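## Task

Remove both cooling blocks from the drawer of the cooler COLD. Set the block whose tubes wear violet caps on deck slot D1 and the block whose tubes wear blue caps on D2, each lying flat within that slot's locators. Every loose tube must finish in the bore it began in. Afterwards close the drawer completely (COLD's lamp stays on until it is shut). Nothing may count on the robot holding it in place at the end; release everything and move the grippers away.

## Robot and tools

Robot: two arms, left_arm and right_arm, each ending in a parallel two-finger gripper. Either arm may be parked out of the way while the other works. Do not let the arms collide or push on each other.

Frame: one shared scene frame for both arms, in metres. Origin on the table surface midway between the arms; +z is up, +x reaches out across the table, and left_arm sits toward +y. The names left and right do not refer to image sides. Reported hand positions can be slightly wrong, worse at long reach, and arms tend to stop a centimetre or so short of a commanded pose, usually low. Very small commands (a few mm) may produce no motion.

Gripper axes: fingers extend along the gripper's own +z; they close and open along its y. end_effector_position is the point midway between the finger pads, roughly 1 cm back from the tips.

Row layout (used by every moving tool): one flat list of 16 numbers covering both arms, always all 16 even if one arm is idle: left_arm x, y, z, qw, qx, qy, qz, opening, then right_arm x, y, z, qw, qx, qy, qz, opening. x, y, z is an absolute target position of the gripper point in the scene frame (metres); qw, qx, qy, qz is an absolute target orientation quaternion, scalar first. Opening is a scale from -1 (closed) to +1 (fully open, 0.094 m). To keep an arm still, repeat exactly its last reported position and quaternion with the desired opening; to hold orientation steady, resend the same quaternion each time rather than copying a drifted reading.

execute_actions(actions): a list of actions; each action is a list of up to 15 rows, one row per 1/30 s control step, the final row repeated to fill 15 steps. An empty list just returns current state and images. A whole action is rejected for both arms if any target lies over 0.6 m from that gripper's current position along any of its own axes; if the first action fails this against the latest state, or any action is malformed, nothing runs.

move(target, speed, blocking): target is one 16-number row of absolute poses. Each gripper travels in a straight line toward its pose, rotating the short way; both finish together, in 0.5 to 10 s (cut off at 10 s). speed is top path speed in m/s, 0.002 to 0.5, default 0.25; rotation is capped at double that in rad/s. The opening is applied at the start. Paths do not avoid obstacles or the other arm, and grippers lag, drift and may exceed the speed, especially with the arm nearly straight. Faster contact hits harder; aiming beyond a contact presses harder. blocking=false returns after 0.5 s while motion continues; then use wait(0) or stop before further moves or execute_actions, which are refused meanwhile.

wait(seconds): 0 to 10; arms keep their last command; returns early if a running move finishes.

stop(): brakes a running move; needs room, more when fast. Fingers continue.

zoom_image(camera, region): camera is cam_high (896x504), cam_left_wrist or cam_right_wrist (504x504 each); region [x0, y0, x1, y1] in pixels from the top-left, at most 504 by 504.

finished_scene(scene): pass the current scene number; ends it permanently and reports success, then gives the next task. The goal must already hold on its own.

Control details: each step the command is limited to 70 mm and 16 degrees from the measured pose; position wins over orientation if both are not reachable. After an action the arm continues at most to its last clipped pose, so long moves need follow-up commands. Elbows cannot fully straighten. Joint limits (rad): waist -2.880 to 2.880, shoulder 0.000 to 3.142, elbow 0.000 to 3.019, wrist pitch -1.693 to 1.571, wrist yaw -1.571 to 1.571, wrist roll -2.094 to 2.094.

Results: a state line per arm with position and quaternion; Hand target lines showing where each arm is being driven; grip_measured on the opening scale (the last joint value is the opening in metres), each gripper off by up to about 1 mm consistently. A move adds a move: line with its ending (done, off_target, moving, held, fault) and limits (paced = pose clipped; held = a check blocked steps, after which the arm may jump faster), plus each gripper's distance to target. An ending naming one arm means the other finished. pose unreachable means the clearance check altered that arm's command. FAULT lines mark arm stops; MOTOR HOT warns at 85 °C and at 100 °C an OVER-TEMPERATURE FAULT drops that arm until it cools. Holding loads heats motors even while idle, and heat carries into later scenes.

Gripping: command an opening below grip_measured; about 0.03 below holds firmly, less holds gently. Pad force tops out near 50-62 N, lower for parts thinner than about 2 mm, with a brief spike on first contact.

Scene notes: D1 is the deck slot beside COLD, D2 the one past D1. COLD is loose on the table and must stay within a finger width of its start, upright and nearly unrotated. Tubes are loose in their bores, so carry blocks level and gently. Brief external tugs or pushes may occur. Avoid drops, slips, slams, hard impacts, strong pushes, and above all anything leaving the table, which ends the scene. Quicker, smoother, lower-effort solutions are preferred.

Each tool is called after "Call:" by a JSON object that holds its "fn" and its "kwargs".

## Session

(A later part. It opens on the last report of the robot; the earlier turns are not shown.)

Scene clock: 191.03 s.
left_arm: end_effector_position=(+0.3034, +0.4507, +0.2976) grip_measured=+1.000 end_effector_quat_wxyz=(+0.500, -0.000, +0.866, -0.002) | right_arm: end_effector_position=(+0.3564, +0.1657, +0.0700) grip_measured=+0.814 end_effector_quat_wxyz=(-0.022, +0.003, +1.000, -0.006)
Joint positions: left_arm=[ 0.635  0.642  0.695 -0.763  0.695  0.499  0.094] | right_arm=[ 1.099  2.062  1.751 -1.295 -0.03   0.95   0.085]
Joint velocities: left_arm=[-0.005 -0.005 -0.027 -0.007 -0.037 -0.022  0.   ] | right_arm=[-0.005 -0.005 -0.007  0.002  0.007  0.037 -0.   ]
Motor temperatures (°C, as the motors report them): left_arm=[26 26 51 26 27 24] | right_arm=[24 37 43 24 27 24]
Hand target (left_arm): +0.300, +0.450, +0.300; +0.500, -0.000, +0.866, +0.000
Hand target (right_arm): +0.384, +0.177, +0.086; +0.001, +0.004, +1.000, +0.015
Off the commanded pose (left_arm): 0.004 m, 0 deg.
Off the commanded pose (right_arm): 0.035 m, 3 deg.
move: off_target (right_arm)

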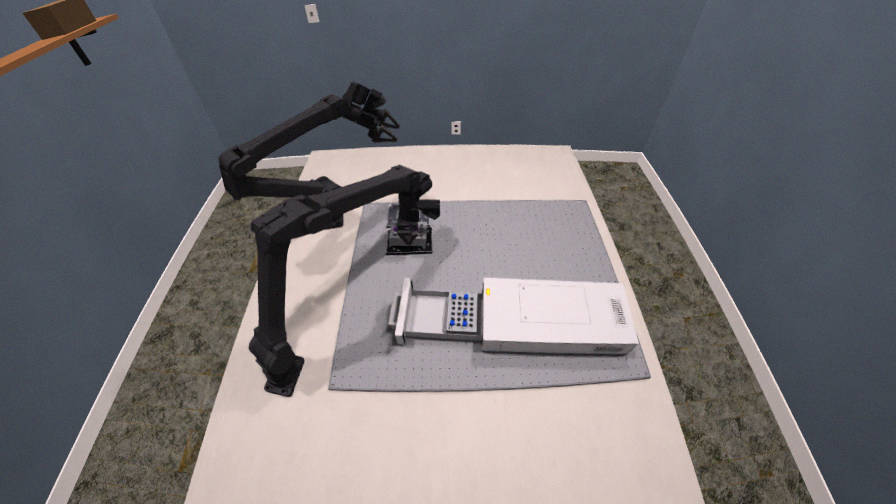

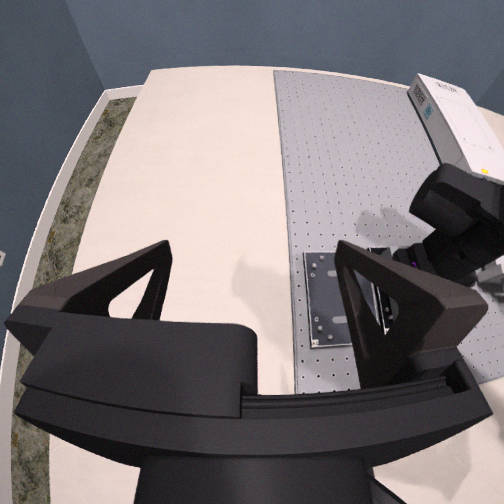

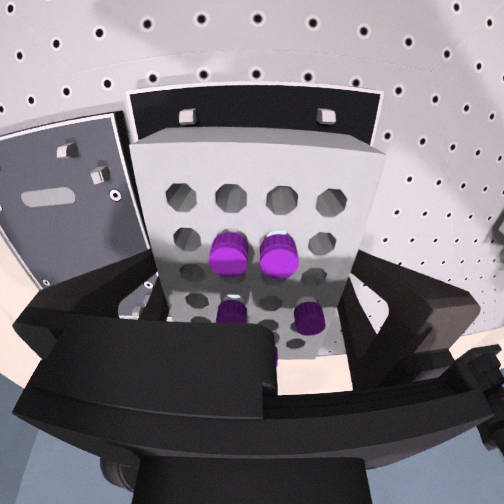

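Front is dropping; push a bit more, with +y.

Call:
{"fn": "move", "kwargs": {"target": [0.3,0.45,0.3,0.5,0,0.866,0,1,0.395,0.195,0.09,0.01,0.004,1,0.02,0.74], "speed": 0.02}}

Call:
{"fn": "move", "kwargs": {"target": [0.3,0.45,0.3,0.5,0,0.866,0,1,0.362,0.168,0.055,0,0.004,1,0,0.74], "speed": 0.02}}

Scene clock: 198.93 s.
left_arm: end_effector_position=(+0.3034, +0.4507, +0.2976) grip_measured=+1.000 end_effector_quat_wxyz=(+0.500, -0.000, +0.866, -0.002) | right_arm: end_effector_position=(+0.3584, +0.1666, +0.0708) grip_measured=+0.814 end_effector_quat_wxyz=(-0.028, +0.004, +0.999, -0.017)
Joint positions: left_arm=[ 0.635  0.642  0.695 -0.763  0.695  0.499  0.094] | right_arm=[ 1.099  2.083  1.788 -1.337 -0.025  0.95   0.085]
Joint velocities: left_arm=[-0.005 -0.015  0.007 -0.002  0.066  0.022  0.   ] | right_arm=[ 0.005 -0.005  0.002  0.007  0.007  0.037  0.   ]
Motor temperatures (°C, as the motors report them): left_arm=[26 26 51 26 27 24] | right_arm=[24 37 45 24 28 24]
Hand target (left_arm): +0.300, +0.450, +0.300; +0.500, -0.000, +0.866, +0.000
Hand target (right_arm): +0.393, +0.190, +0.093; +0.011, +0.004, +1.000, +0.021
Off the commanded pose (left_arm): 0.004 m, 0 deg.
Off the commanded pose (right_arm): 0.050 m, 6 deg.
move: off_target (right_arm)

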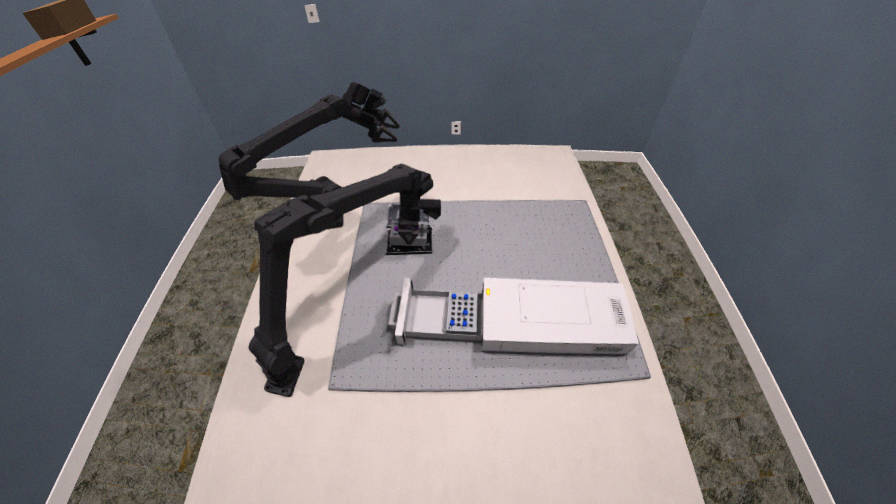

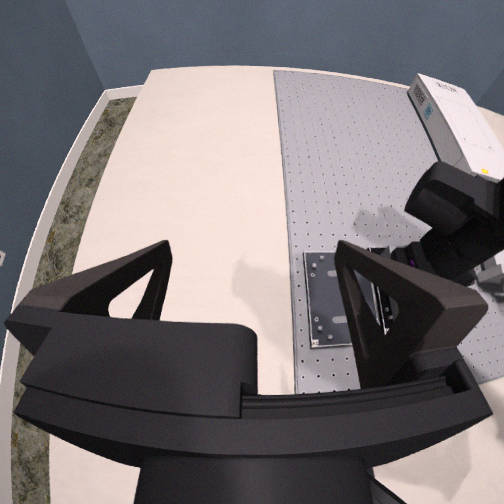

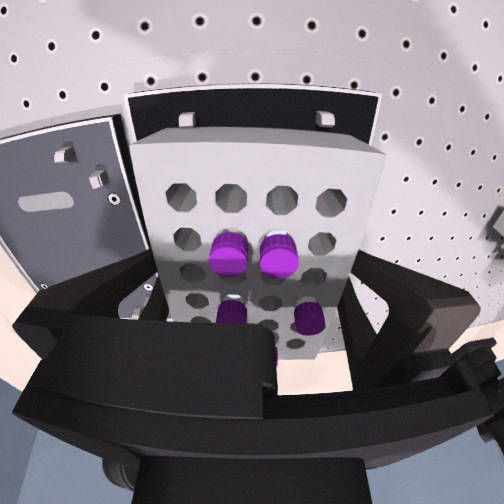

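Scene clock: 200.80 s.
left_arm: end_effector_position=(+0.3034, +0.4507, +0.2976) grip_measured=+1.000 end_effector_quat_wxyz=(+0.500, -0.000, +0.866, -0.002) | right_arm: end_effector_position=(+0.3579, +0.1651, +0.0671) grip_measured=+0.814 end_effector_quat_wxyz=(-0.014, +0.006, +1.000, +0.001)
Joint positions: left_arm=[ 0.635  0.642  0.695 -0.763  0.695  0.499  0.094] | right_arm=[ 1.099  2.052  1.727 -1.261 -0.023  0.955  0.085]
Joint velocities: left_arm=[-0.005 -0.015 -0.032 -0.002 -0.022  0.007  0.   ] | right_arm=[-0.005 -0.005 -0.007  0.007  0.007 -0.037 -0.   ]
Motor temperatures (°C, as the motors report them): left_arm=[26 26 51 26 27 24] | right_arm=[24 37 44 24 28 24]
Hand target (left_arm): +0.300, +0.450, +0.300; +0.500, -0.000, +0.866, +0.000
Hand target (right_arm): +0.362, +0.168, +0.055; -0.001, +0.004, +1.000, +0.000
Off the commanded pose (left_arm): 0.004 m, 0 deg.
Off the commanded pose (right_arm): 0.013 m, 2 deg.
move: off_target (right_arm)

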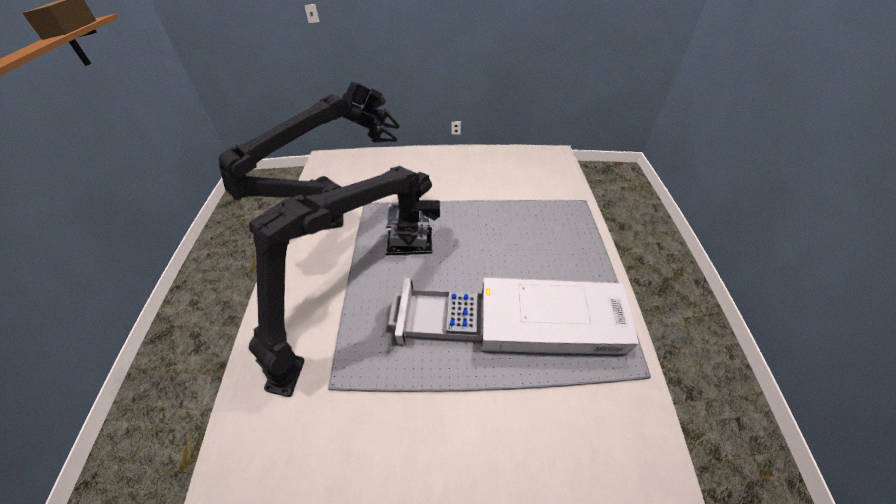

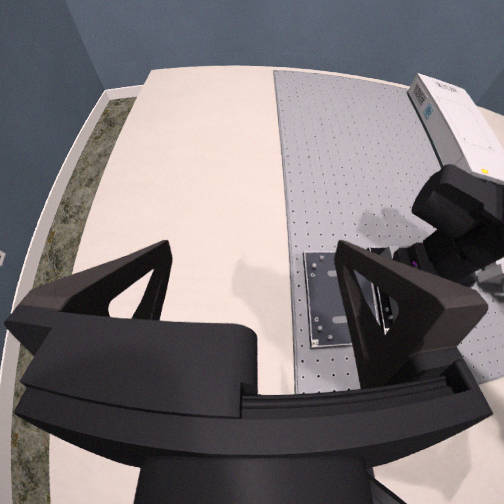

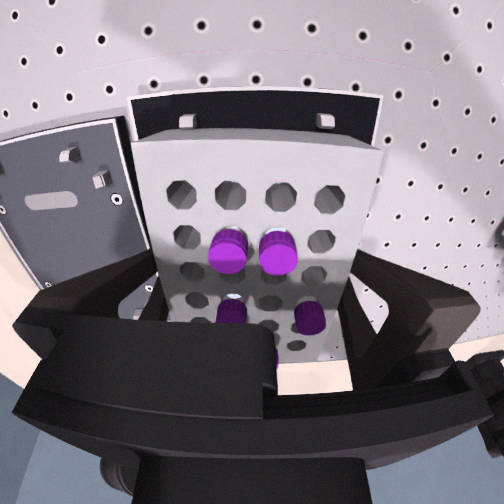

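Possibly seated. Release and look.

Call:
{"fn": "move", "kwargs": {"target": [0.3,0.45,0.3,0.5,0,0.866,0,1,0.358,0.165,0.067,0,0.004,1,0,1]}}

Call:
{"fn": "move", "kwargs": {"target": [0.3,0.45,0.3,0.5,0,0.866,0,1,0.33,0.15,0.2,0,0,1,0,1], "speed": 0.1}}

Call:
{"fn": "move", "kwargs": {"target": [0.3,0.45,0.3,0.5,0,0.866,0,1,0.36,0.0,0.17,0,-0.684,0.73,0,1]}}

Call:
{"fn": "zoom_image", "kwargs": {"camera": "cam_right_wrist", "region": [120,0,400,200]}}

Scene clock: 209.63 s.
left_arm: end_effector_position=(+0.3034, +0.4507, +0.2976) grip_measured=+1.000 end_effector_quat_wxyz=(+0.500, -0.000, +0.866, -0.002) | right_arm: end_effector_position=(+0.3589, +0.1607, +0.0631) grip_measured=+1.000 end_effector_quat_wxyz=(-0.007, +0.006, +1.000, -0.007)
Joint positions: left_arm=[ 0.635  0.642  0.695 -0.763  0.695  0.499  0.094] | right_arm=[ 1.099  2.051  1.715 -1.255 -0.003  0.955  0.094]
Joint velocities: left_arm=[-0.005  0.005 -0.007 -0.002  0.022 -0.007  0.   ] | right_arm=[ 0.005 -0.015  0.007 -0.002  0.081 -0.007  0.   ]
Motor temperatures (°C, as the motors report them): left_arm=[26 26 52 26 27 24] | right_arm=[23 37 41 24 28 24]
Hand target (left_arm): +0.300, +0.450, +0.300; +0.500, -0.000, +0.866, +0.000
Hand target (right_arm): +0.358, +0.165, +0.067; -0.000, +0.004, +1.000, +0.000
Off the commanded pose (left_arm): 0.004 m, 0 deg.
Off the commanded pose (right_arm): 0.006 m, 1 deg.
move: done

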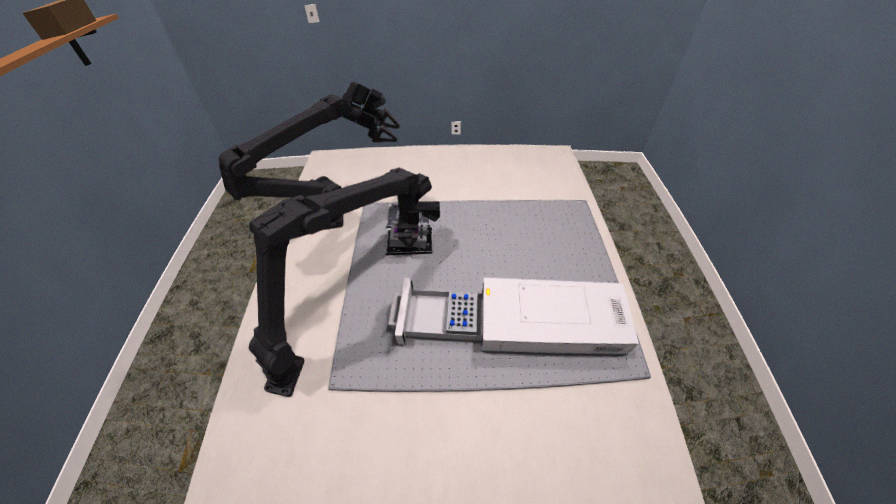

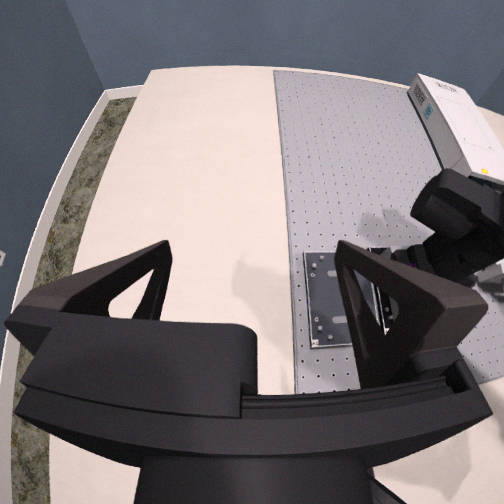

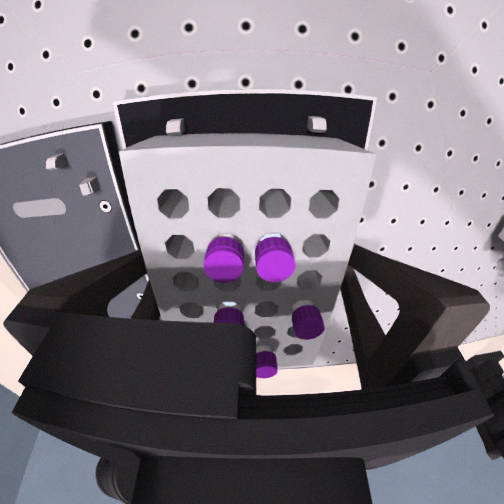

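Scene clock: 211.43 s.
left_arm: end_effector_position=(+0.3034, +0.4507, +0.2976) grip_measured=+1.000 end_effector_quat_wxyz=(+0.500, -0.000, +0.866, -0.002) | right_arm: end_effector_position=(+0.3288, +0.1350, +0.1708) grip_measured=+1.000 end_effector_quat_wxyz=(-0.017, +0.004, +1.000, -0.021)
Joint positions: left_arm=[ 0.635  0.642  0.695 -0.763  0.695  0.499  0.094] | right_arm=[ 1.115  1.901  1.768 -1.492 -0.004  0.967  0.094]
Joint velocities: left_arm=[-0.005  0.005 -0.007  0.022 -0.051 -0.066  0.   ] | right_arm=[ 0.005 -0.015 -0.007 -0.012 -0.022  0.037  0.   ]
Motor temperatures (°C, as the motors report them): left_arm=[26 26 52 26 27 24] | right_arm=[23 37 42 24 28 24]
Hand target (left_arm): +0.300, +0.450, +0.300; +0.500, -0.000, +0.866, +0.000
Hand target (right_arm): +0.327, +0.147, +0.200; -0.000, -0.000, +1.000, +0.001
Off the commanded pose (left_arm): 0.004 m, 0 deg.
Off the commanded pose (right_arm): 0.033 m, 3 deg.
move: off_target (right_arm)

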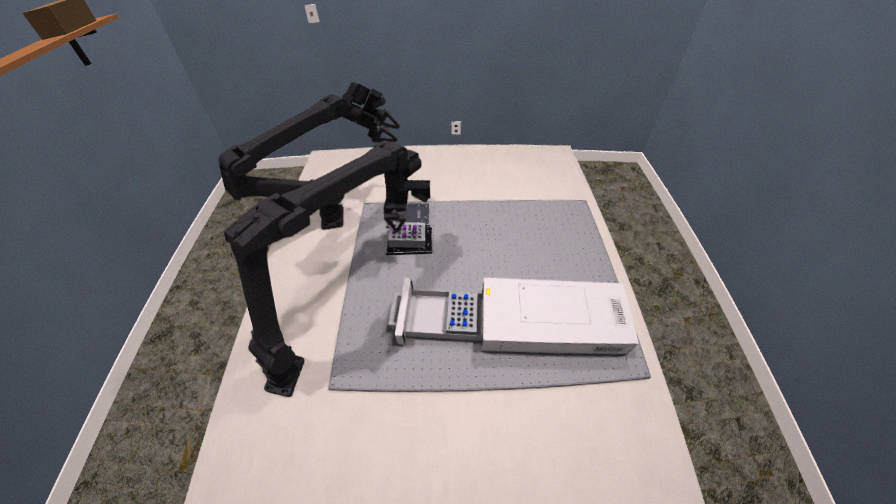

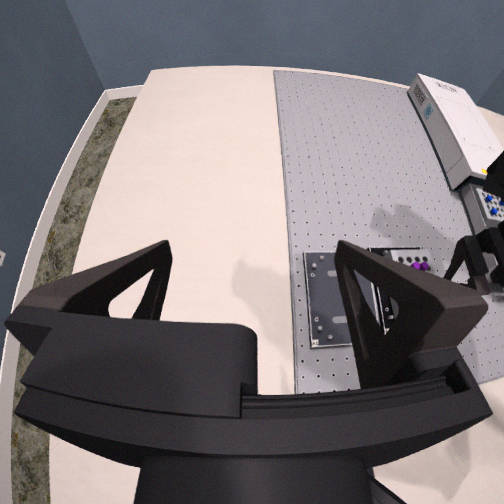

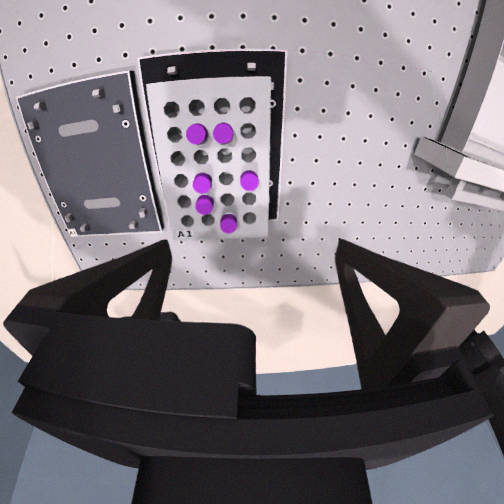

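Scene clock: 215.03 s.
left_arm: end_effector_position=(+0.3034, +0.4507, +0.2976) grip_measured=+1.000 end_effector_quat_wxyz=(+0.500, -0.000, +0.866, -0.002) | right_arm: end_effector_position=(+0.3540, +0.0025, +0.1591) grip_measured=+1.000 end_effector_quat_wxyz=(+0.017, +0.683, -0.730, +0.003)
Joint positions: left_arm=[ 0.635  0.642  0.695 -0.763  0.695  0.499  0.094] | right_arm=[ 0.919  1.674  1.422 -1.353  0.006 -0.741  0.094]
Joint velocities: left_arm=[-0.015  0.005 -0.002 -0.027  0.037 -0.022  0.   ] | right_arm=[-0.005 -0.005  0.012  0.002 -0.007 -0.037  0.   ]
Motor temperatures (°C, as the motors report them): left_arm=[26 26 52 26 27 24] | right_arm=[23 37 41 24 28 24]
Hand target (left_arm): +0.300, +0.450, +0.300; +0.500, -0.000, +0.866, +0.000
Hand target (right_arm): +0.359, -0.000, +0.169; -0.000, +0.684, -0.730, +0.002
Off the commanded pose (left_arm): 0.004 m, 0 deg.
Off the commanded pose (right_arm): 0.013 m, 2 deg.
move: off_target (right_arm)

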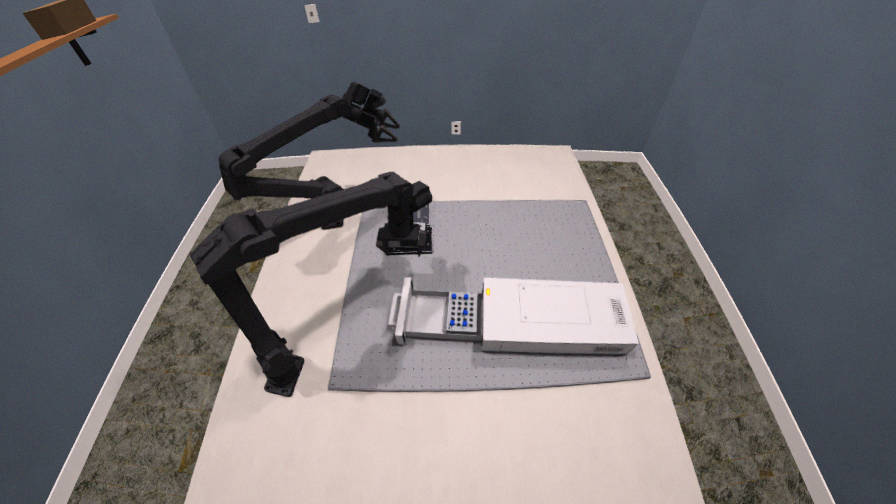

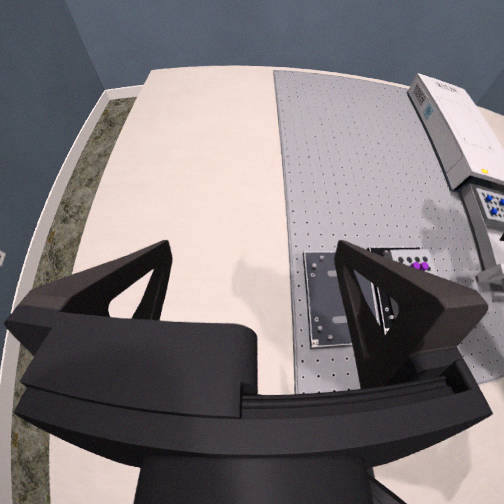

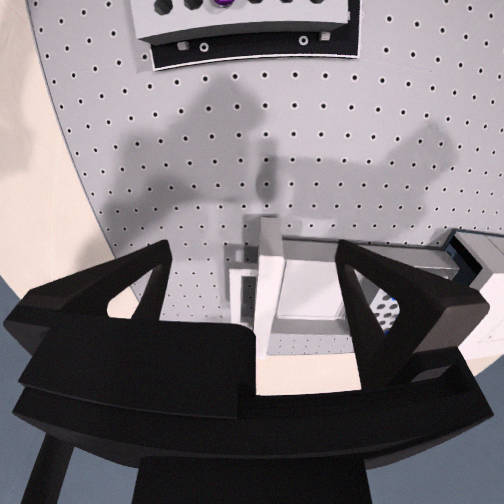

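Region (120, 0, 400, 200) of cam_right_wrist's 504x504 image, scaled by 1.800, with more detail than that image has; it fills the top 360 rows of this view, and the rest is white.

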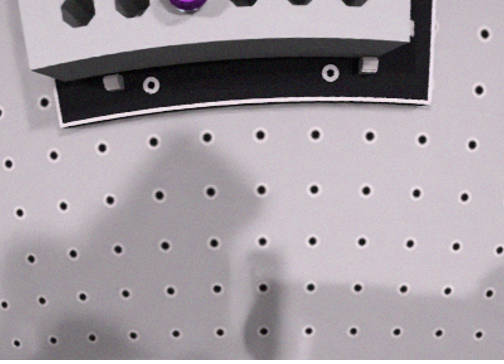

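Call:
{"fn": "move", "kwargs": {"target": [0.22,0.175,0.12,0.3,0,0.954,0,-1,0.535,-0.15,0.15,0.05,-0.682,0.728,-0.054,1], "speed": 0.2}}

Call:
{"fn": "move", "kwargs": {"target": [0.24,0.17,0.04,0.3,0,0.954,0,-1,0.523,-0.15,0.092,0.05,-0.682,0.728,-0.054,0.97], "speed": 0.06}}

Call:
{"fn": "move", "kwargs": {"target": [0.305,0.17,0.04,0.3,0,0.954,0,-1,0.526,-0.15,0.045,0.05,-0.682,0.728,-0.054,0.97], "speed": 0.03}}

Scene clock: 227.37 s.
left_arm: end_effector_position=(+0.2174, +0.1760, +0.1130) grip_measured=-0.984 end_effector_quat_wxyz=(+0.290, +0.004, +0.957, -0.005) | right_arm: end_effector_position=(+0.5131, -0.1585, +0.1422) grip_measured=+1.000 end_effector_quat_wxyz=(-0.031, +0.681, -0.730, +0.048)
Joint positions: left_arm=[-1.097  0.656  0.415 -0.928 -0.442 -0.804  0.001] | right_arm=[ 0.508  1.741  1.461 -1.195  0.064 -1.152  0.094]
Joint velocities: left_arm=[-0.005 -0.005 -0.017  0.002 -0.051 -0.125  0.   ] | right_arm=[-0.005  0.005 -0.002  0.002  0.051  0.007  0.   ]
Motor temperatures (°C, as the motors report them): left_arm=[26 26 52 26 27 24] | right_arm=[23 36 40 24 28 24]
Hand target (left_arm): +0.221, +0.171, +0.119; +0.300, -0.005, +0.954, -0.018
Hand target (right_arm): +0.533, -0.153, +0.152; -0.051, +0.682, -0.727, +0.057
Off the commanded pose (left_arm): 0.008 m, 1 deg.
Off the commanded pose (right_arm): 0.025 m, 2 deg.
move: off_target (right_arm)

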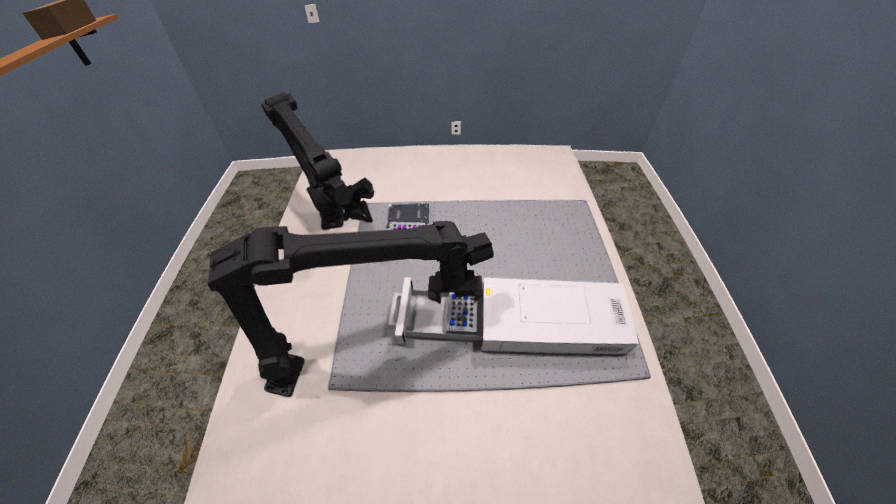

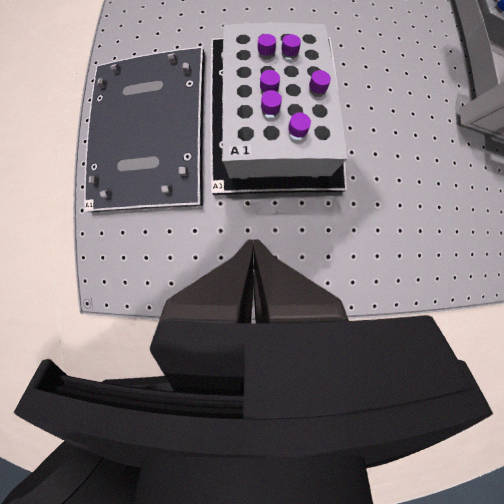

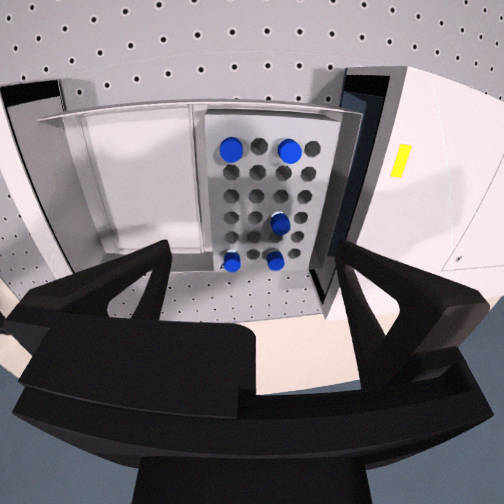

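Scene clock: 229.00 s.
left_arm: end_effector_position=(+0.2373, +0.1697, +0.0406) grip_measured=-0.984 end_effector_quat_wxyz=(+0.295, -0.000, +0.955, +0.002) | right_arm: end_effector_position=(+0.5228, -0.1547, +0.1014) grip_measured=+0.972 end_effector_quat_wxyz=(-0.050, +0.680, -0.730, +0.055)
Joint positions: left_arm=[-1.049  0.896  0.287 -0.542 -0.442 -0.76   0.001] | right_arm=[ 0.508  1.778  1.395 -1.052  0.063 -1.152  0.093]
Joint velocities: left_arm=[ 0.005  0.005  0.002 -0.012  0.022 -0.007 -0.   ] | right_arm=[ 0.015  0.005  0.012 -0.017 -0.051 -0.022  0.001]
Motor temperatures (°C, as the motors report them): left_arm=[26 26 51 26 27 24] | right_arm=[23 36 40 24 28 24]
Hand target (left_arm): +0.240, +0.170, +0.040; +0.300, +0.000, +0.954, +0.001
Hand target (right_arm): +0.524, -0.150, +0.092; -0.050, +0.682, -0.728, +0.054
Off the commanded pose (left_arm): 0.003 m, 1 deg.
Off the commanded pose (right_arm): 0.010 m, 0 deg.
move: done

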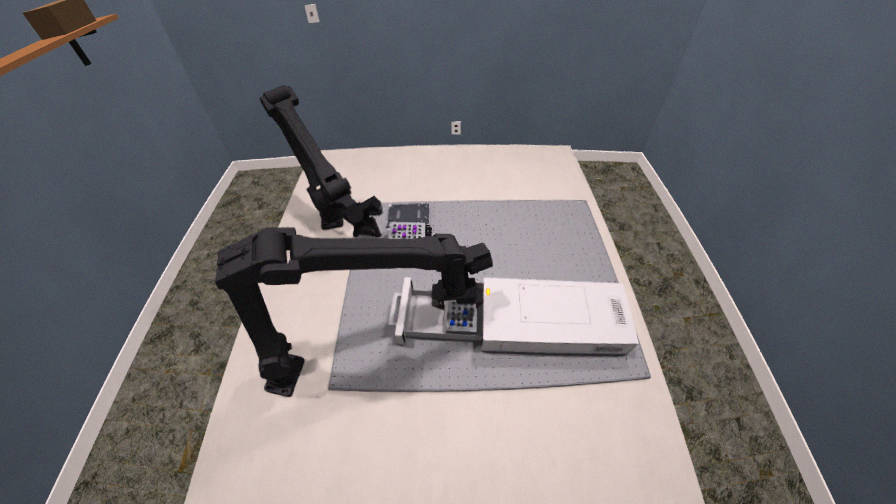

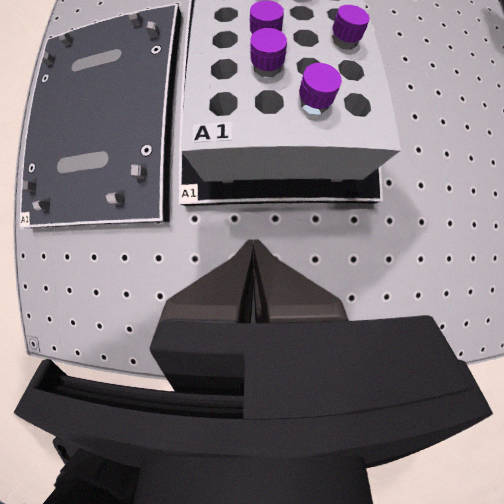

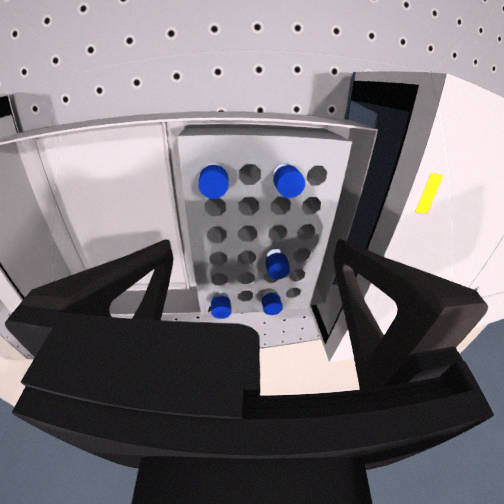

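Scene clock: 231.50 s.
left_arm: end_effector_position=(+0.2606, +0.1825, +0.0294) grip_measured=-0.985 end_effector_quat_wxyz=(+0.274, +0.025, +0.961, +0.009) | right_arm: end_effector_position=(+0.5313, -0.1538, +0.0809) grip_measured=+0.971 end_effector_quat_wxyz=(-0.069, +0.675, -0.731, +0.069)
Joint positions: left_arm=[-0.89   0.972  0.295 -0.451 -0.348 -0.564  0.001] | right_arm=[ 0.508  1.794  1.355 -0.95   0.075 -1.145  0.093]
Joint velocities: left_arm=[-0.015 -0.005 -0.002  0.007 -0.037 -0.007 -0.   ] | right_arm=[ 0.005  0.005 -0.002  0.002 -0.037 -0.022  0.   ]
Motor temperatures (°C, as the motors report them): left_arm=[26 26 52 26 27 24] | right_arm=[23 36 40 24 28 24]
Hand target (left_arm): +0.298, +0.174, +0.047; +0.302, +0.000, +0.953, +0.003
Hand target (right_arm): +0.525, -0.150, +0.046; -0.050, +0.682, -0.728, +0.054
Off the commanded pose (left_arm): 0.047 m, 4 deg.
Off the commanded pose (right_arm): 0.036 m, 3 deg.
move: off_target (left_arm, right_arm)

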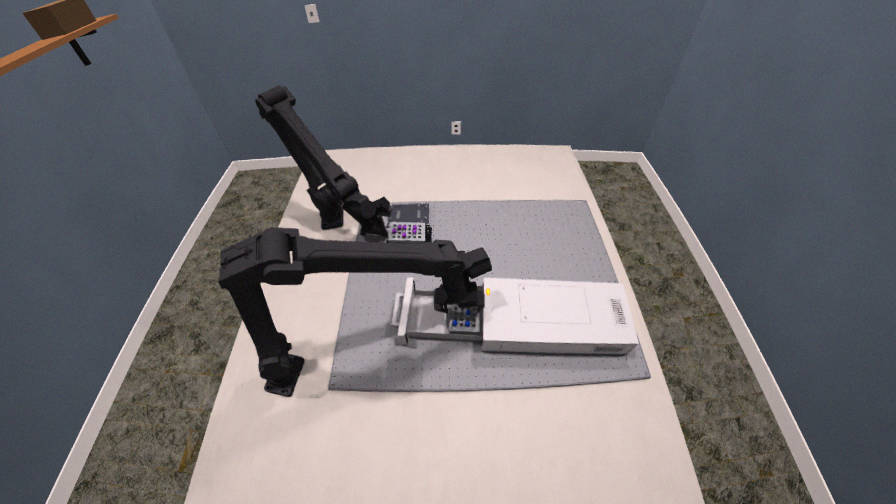

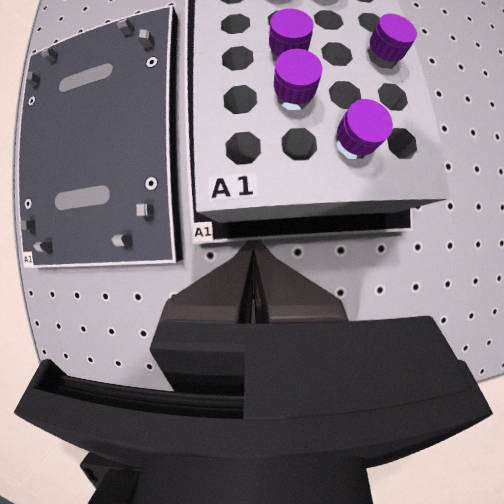

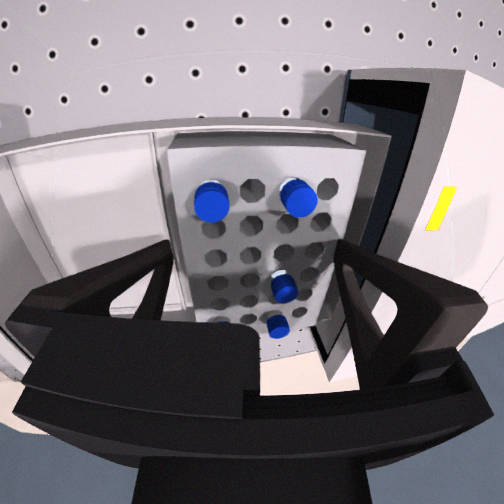

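Call:
{"fn": "move", "kwargs": {"target": [0.25,0.16,0.065,0.3,0,0.954,0,-1,0.515,-0.15,0.06,0.07,-0.68,0.726,-0.075,1], "speed": 0.03}}

Call:
{"fn": "move", "kwargs": {"target": [0.33,0.155,0.07,0.3,0,0.954,0,-1,0.515,-0.15,0.06,0.07,-0.68,0.726,-0.075,1], "speed": 0.04}}

Scene clock: 245.50 s.
left_arm: end_effector_position=(+0.2354, +0.1774, +0.0393) grip_measured=-0.985 end_effector_quat_wxyz=(+0.280, +0.010, +0.960, +0.018) | right_arm: end_effector_position=(+0.5301, -0.1543, +0.0781) grip_measured=+1.000 end_effector_quat_wxyz=(-0.088, +0.673, -0.729, +0.085)
Joint positions: left_arm=[-1.027  0.896  0.295 -0.586 -0.432 -0.727  0.001] | right_arm=[ 0.512  1.771  1.306 -0.877  0.089 -1.145  0.094]
Joint velocities: left_arm=[ 0.005 -0.005 -0.027  0.012 -0.066  0.022 -0.   ] | right_arm=[-0.005  0.005  0.002 -0.017 -0.022 -0.037  0.   ]
Motor temperatures (°C, as the motors report them): left_arm=[26 26 54 27 27 24] | right_arm=[23 35 38 24 28 24]
Hand target (left_arm): +0.249, +0.160, +0.064; +0.299, -0.000, +0.954, -0.002
Hand target (right_arm): +0.516, -0.150, +0.060; -0.070, +0.680, -0.726, +0.075
Off the commanded pose (left_arm): 0.034 m, 3 deg.
Off the commanded pose (right_arm): 0.024 m, 3 deg.
move: off_target (left_arm, right_arm)

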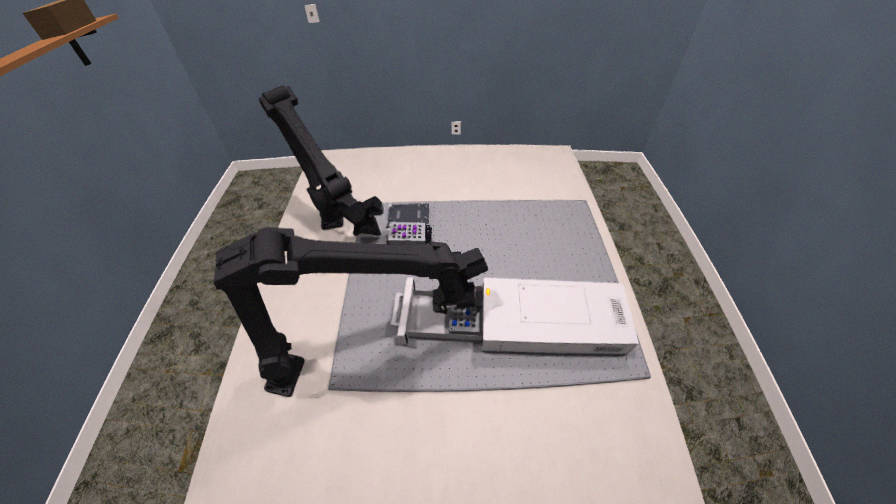

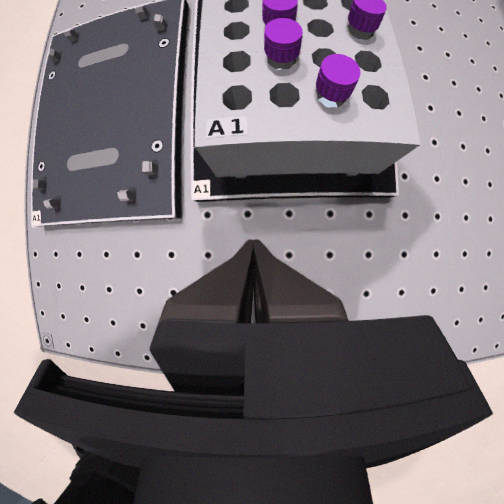

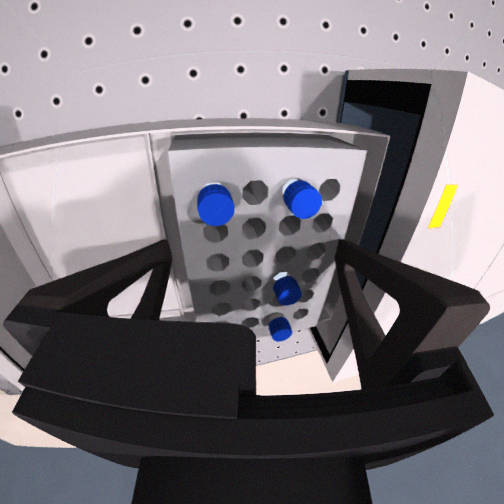

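Scene clock: 248.27 s.
left_arm: end_effector_position=(+0.2723, +0.1801, +0.0415) grip_measured=-0.985 end_effector_quat_wxyz=(+0.254, +0.023, +0.967, +0.024) | right_arm: end_effector_position=(+0.5296, -0.1543, +0.0781) grip_measured=+1.000 end_effector_quat_wxyz=(-0.088, +0.673, -0.729, +0.085)
Joint positions: left_arm=[-0.864  1.008  0.369 -0.534 -0.34  -0.553  0.001] | right_arm=[ 0.513  1.77   1.305 -0.877  0.09  -1.145  0.094]
Joint velocities: left_arm=[-0.015 -0.005 -0.012 -0.017  0.022 -0.037 -0.001] | right_arm=[-0.005  0.005  0.007 -0.027 -0.095  0.037  0.   ]
Motor temperatures (°C, as the motors report them): left_arm=[26 26 54 27 27 24] | right_arm=[23 35 38 24 28 24]
Hand target (left_arm): +0.321, +0.160, +0.078; +0.302, +0.000, +0.953, +0.003
Hand target (right_arm): +0.515, -0.150, +0.060; -0.070, +0.680, -0.726, +0.075
Off the commanded pose (left_arm): 0.069 m, 7 deg.
Off the commanded pose (right_arm): 0.024 m, 3 deg.
move: off_target (left_arm, right_arm)

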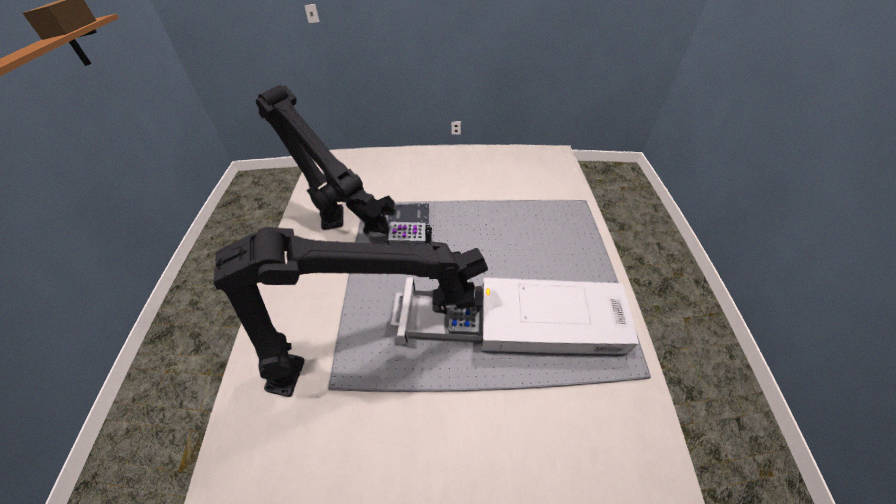

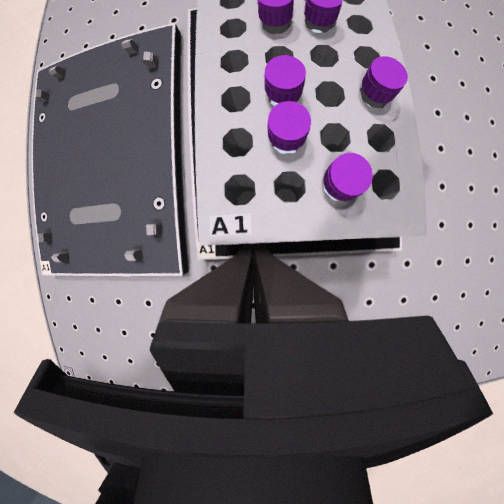

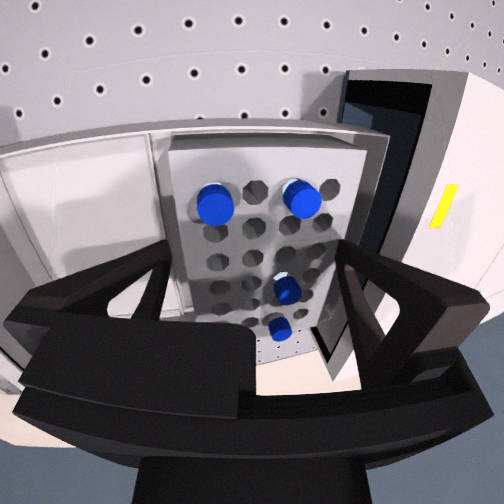

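Call:
{"fn": "move", "kwargs": {"target": [0.22,0.16,0.09,0.3,0,0.954,0,-1,0.52,-0.15,0.16,0.07,-0.68,0.726,-0.075,1], "speed": 0.08}}

Call:
{"fn": "zoom_image", "kwargs": {"camera": "cam_high", "region": [250,100,650,400]}}

Scene clock: 278.67 s.
left_arm: end_effector_position=(+0.2177, +0.1622, +0.0827) grip_measured=-0.985 end_effector_quat_wxyz=(+0.295, +0.004, +0.956, +0.001) | right_arm: end_effector_position=(+0.5082, -0.1622, +0.1340) grip_measured=+1.000 end_effector_quat_wxyz=(-0.047, +0.678, -0.731, +0.068)
Joint positions: left_arm=[-1.158  0.767  0.368 -0.8   -0.48  -0.863  0.001] | right_arm=[ 0.513  1.707  1.388 -1.113  0.089 -1.145  0.094]
Joint velocities: left_arm=[-0.005 -0.005 -0.007  0.002 -0.051 -0.051 -0.   ] | right_arm=[ 0.005 -0.005  0.007  0.012  0.051 -0.037  0.   ]
Motor temperatures (°C, as the motors report them): left_arm=[26 26 60 27 28 24] | right_arm=[23 35 37 24 27 24]
Hand target (left_arm): +0.219, +0.159, +0.090; +0.298, -0.001, +0.955, -0.003
Hand target (right_arm): +0.517, -0.151, +0.160; -0.070, +0.680, -0.726, +0.075
Off the commanded pose (left_arm): 0.008 m, 1 deg.
Off the commanded pose (right_arm): 0.031 m, 3 deg.
move: off_target (right_arm)

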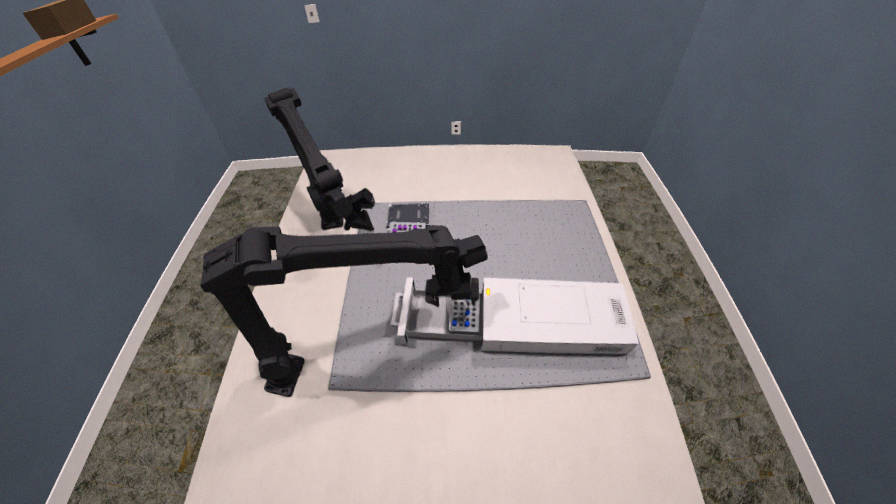

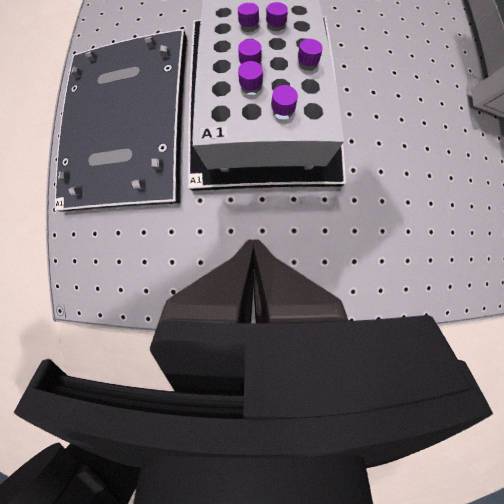

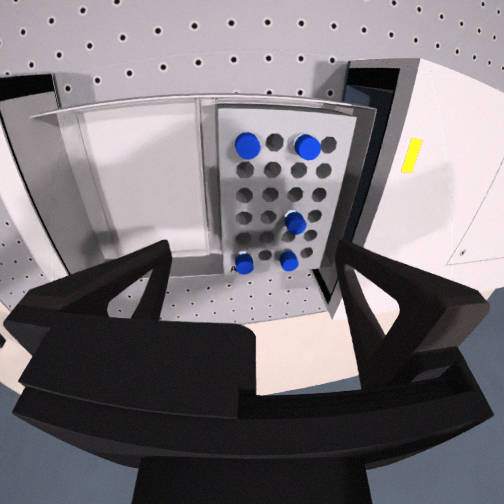

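Region (250, 100, 650, 400) of cam_high's 896x504 image, scaled by 1.260, with more detail than that image has; it fills the top 378 rows of this view, and the rest is white.

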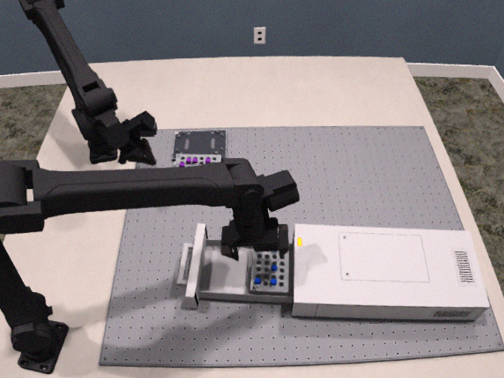

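Call:
{"fn": "zoom_image", "kwargs": {"camera": "cam_left_wrist", "region": [40,0,380,240]}}

Region (40, 0, 380, 240) of cam_left_wrist's 504x504 image, scaled by 1.482, with more detail than that image has; it fills the top 356 rows of this view, and the rest is white.

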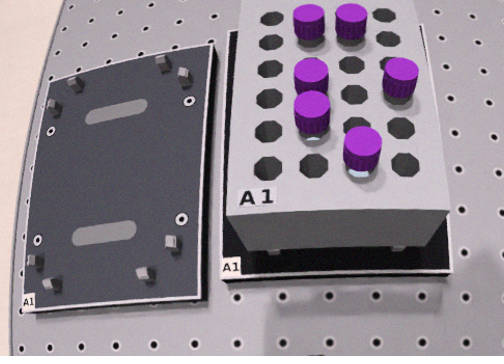

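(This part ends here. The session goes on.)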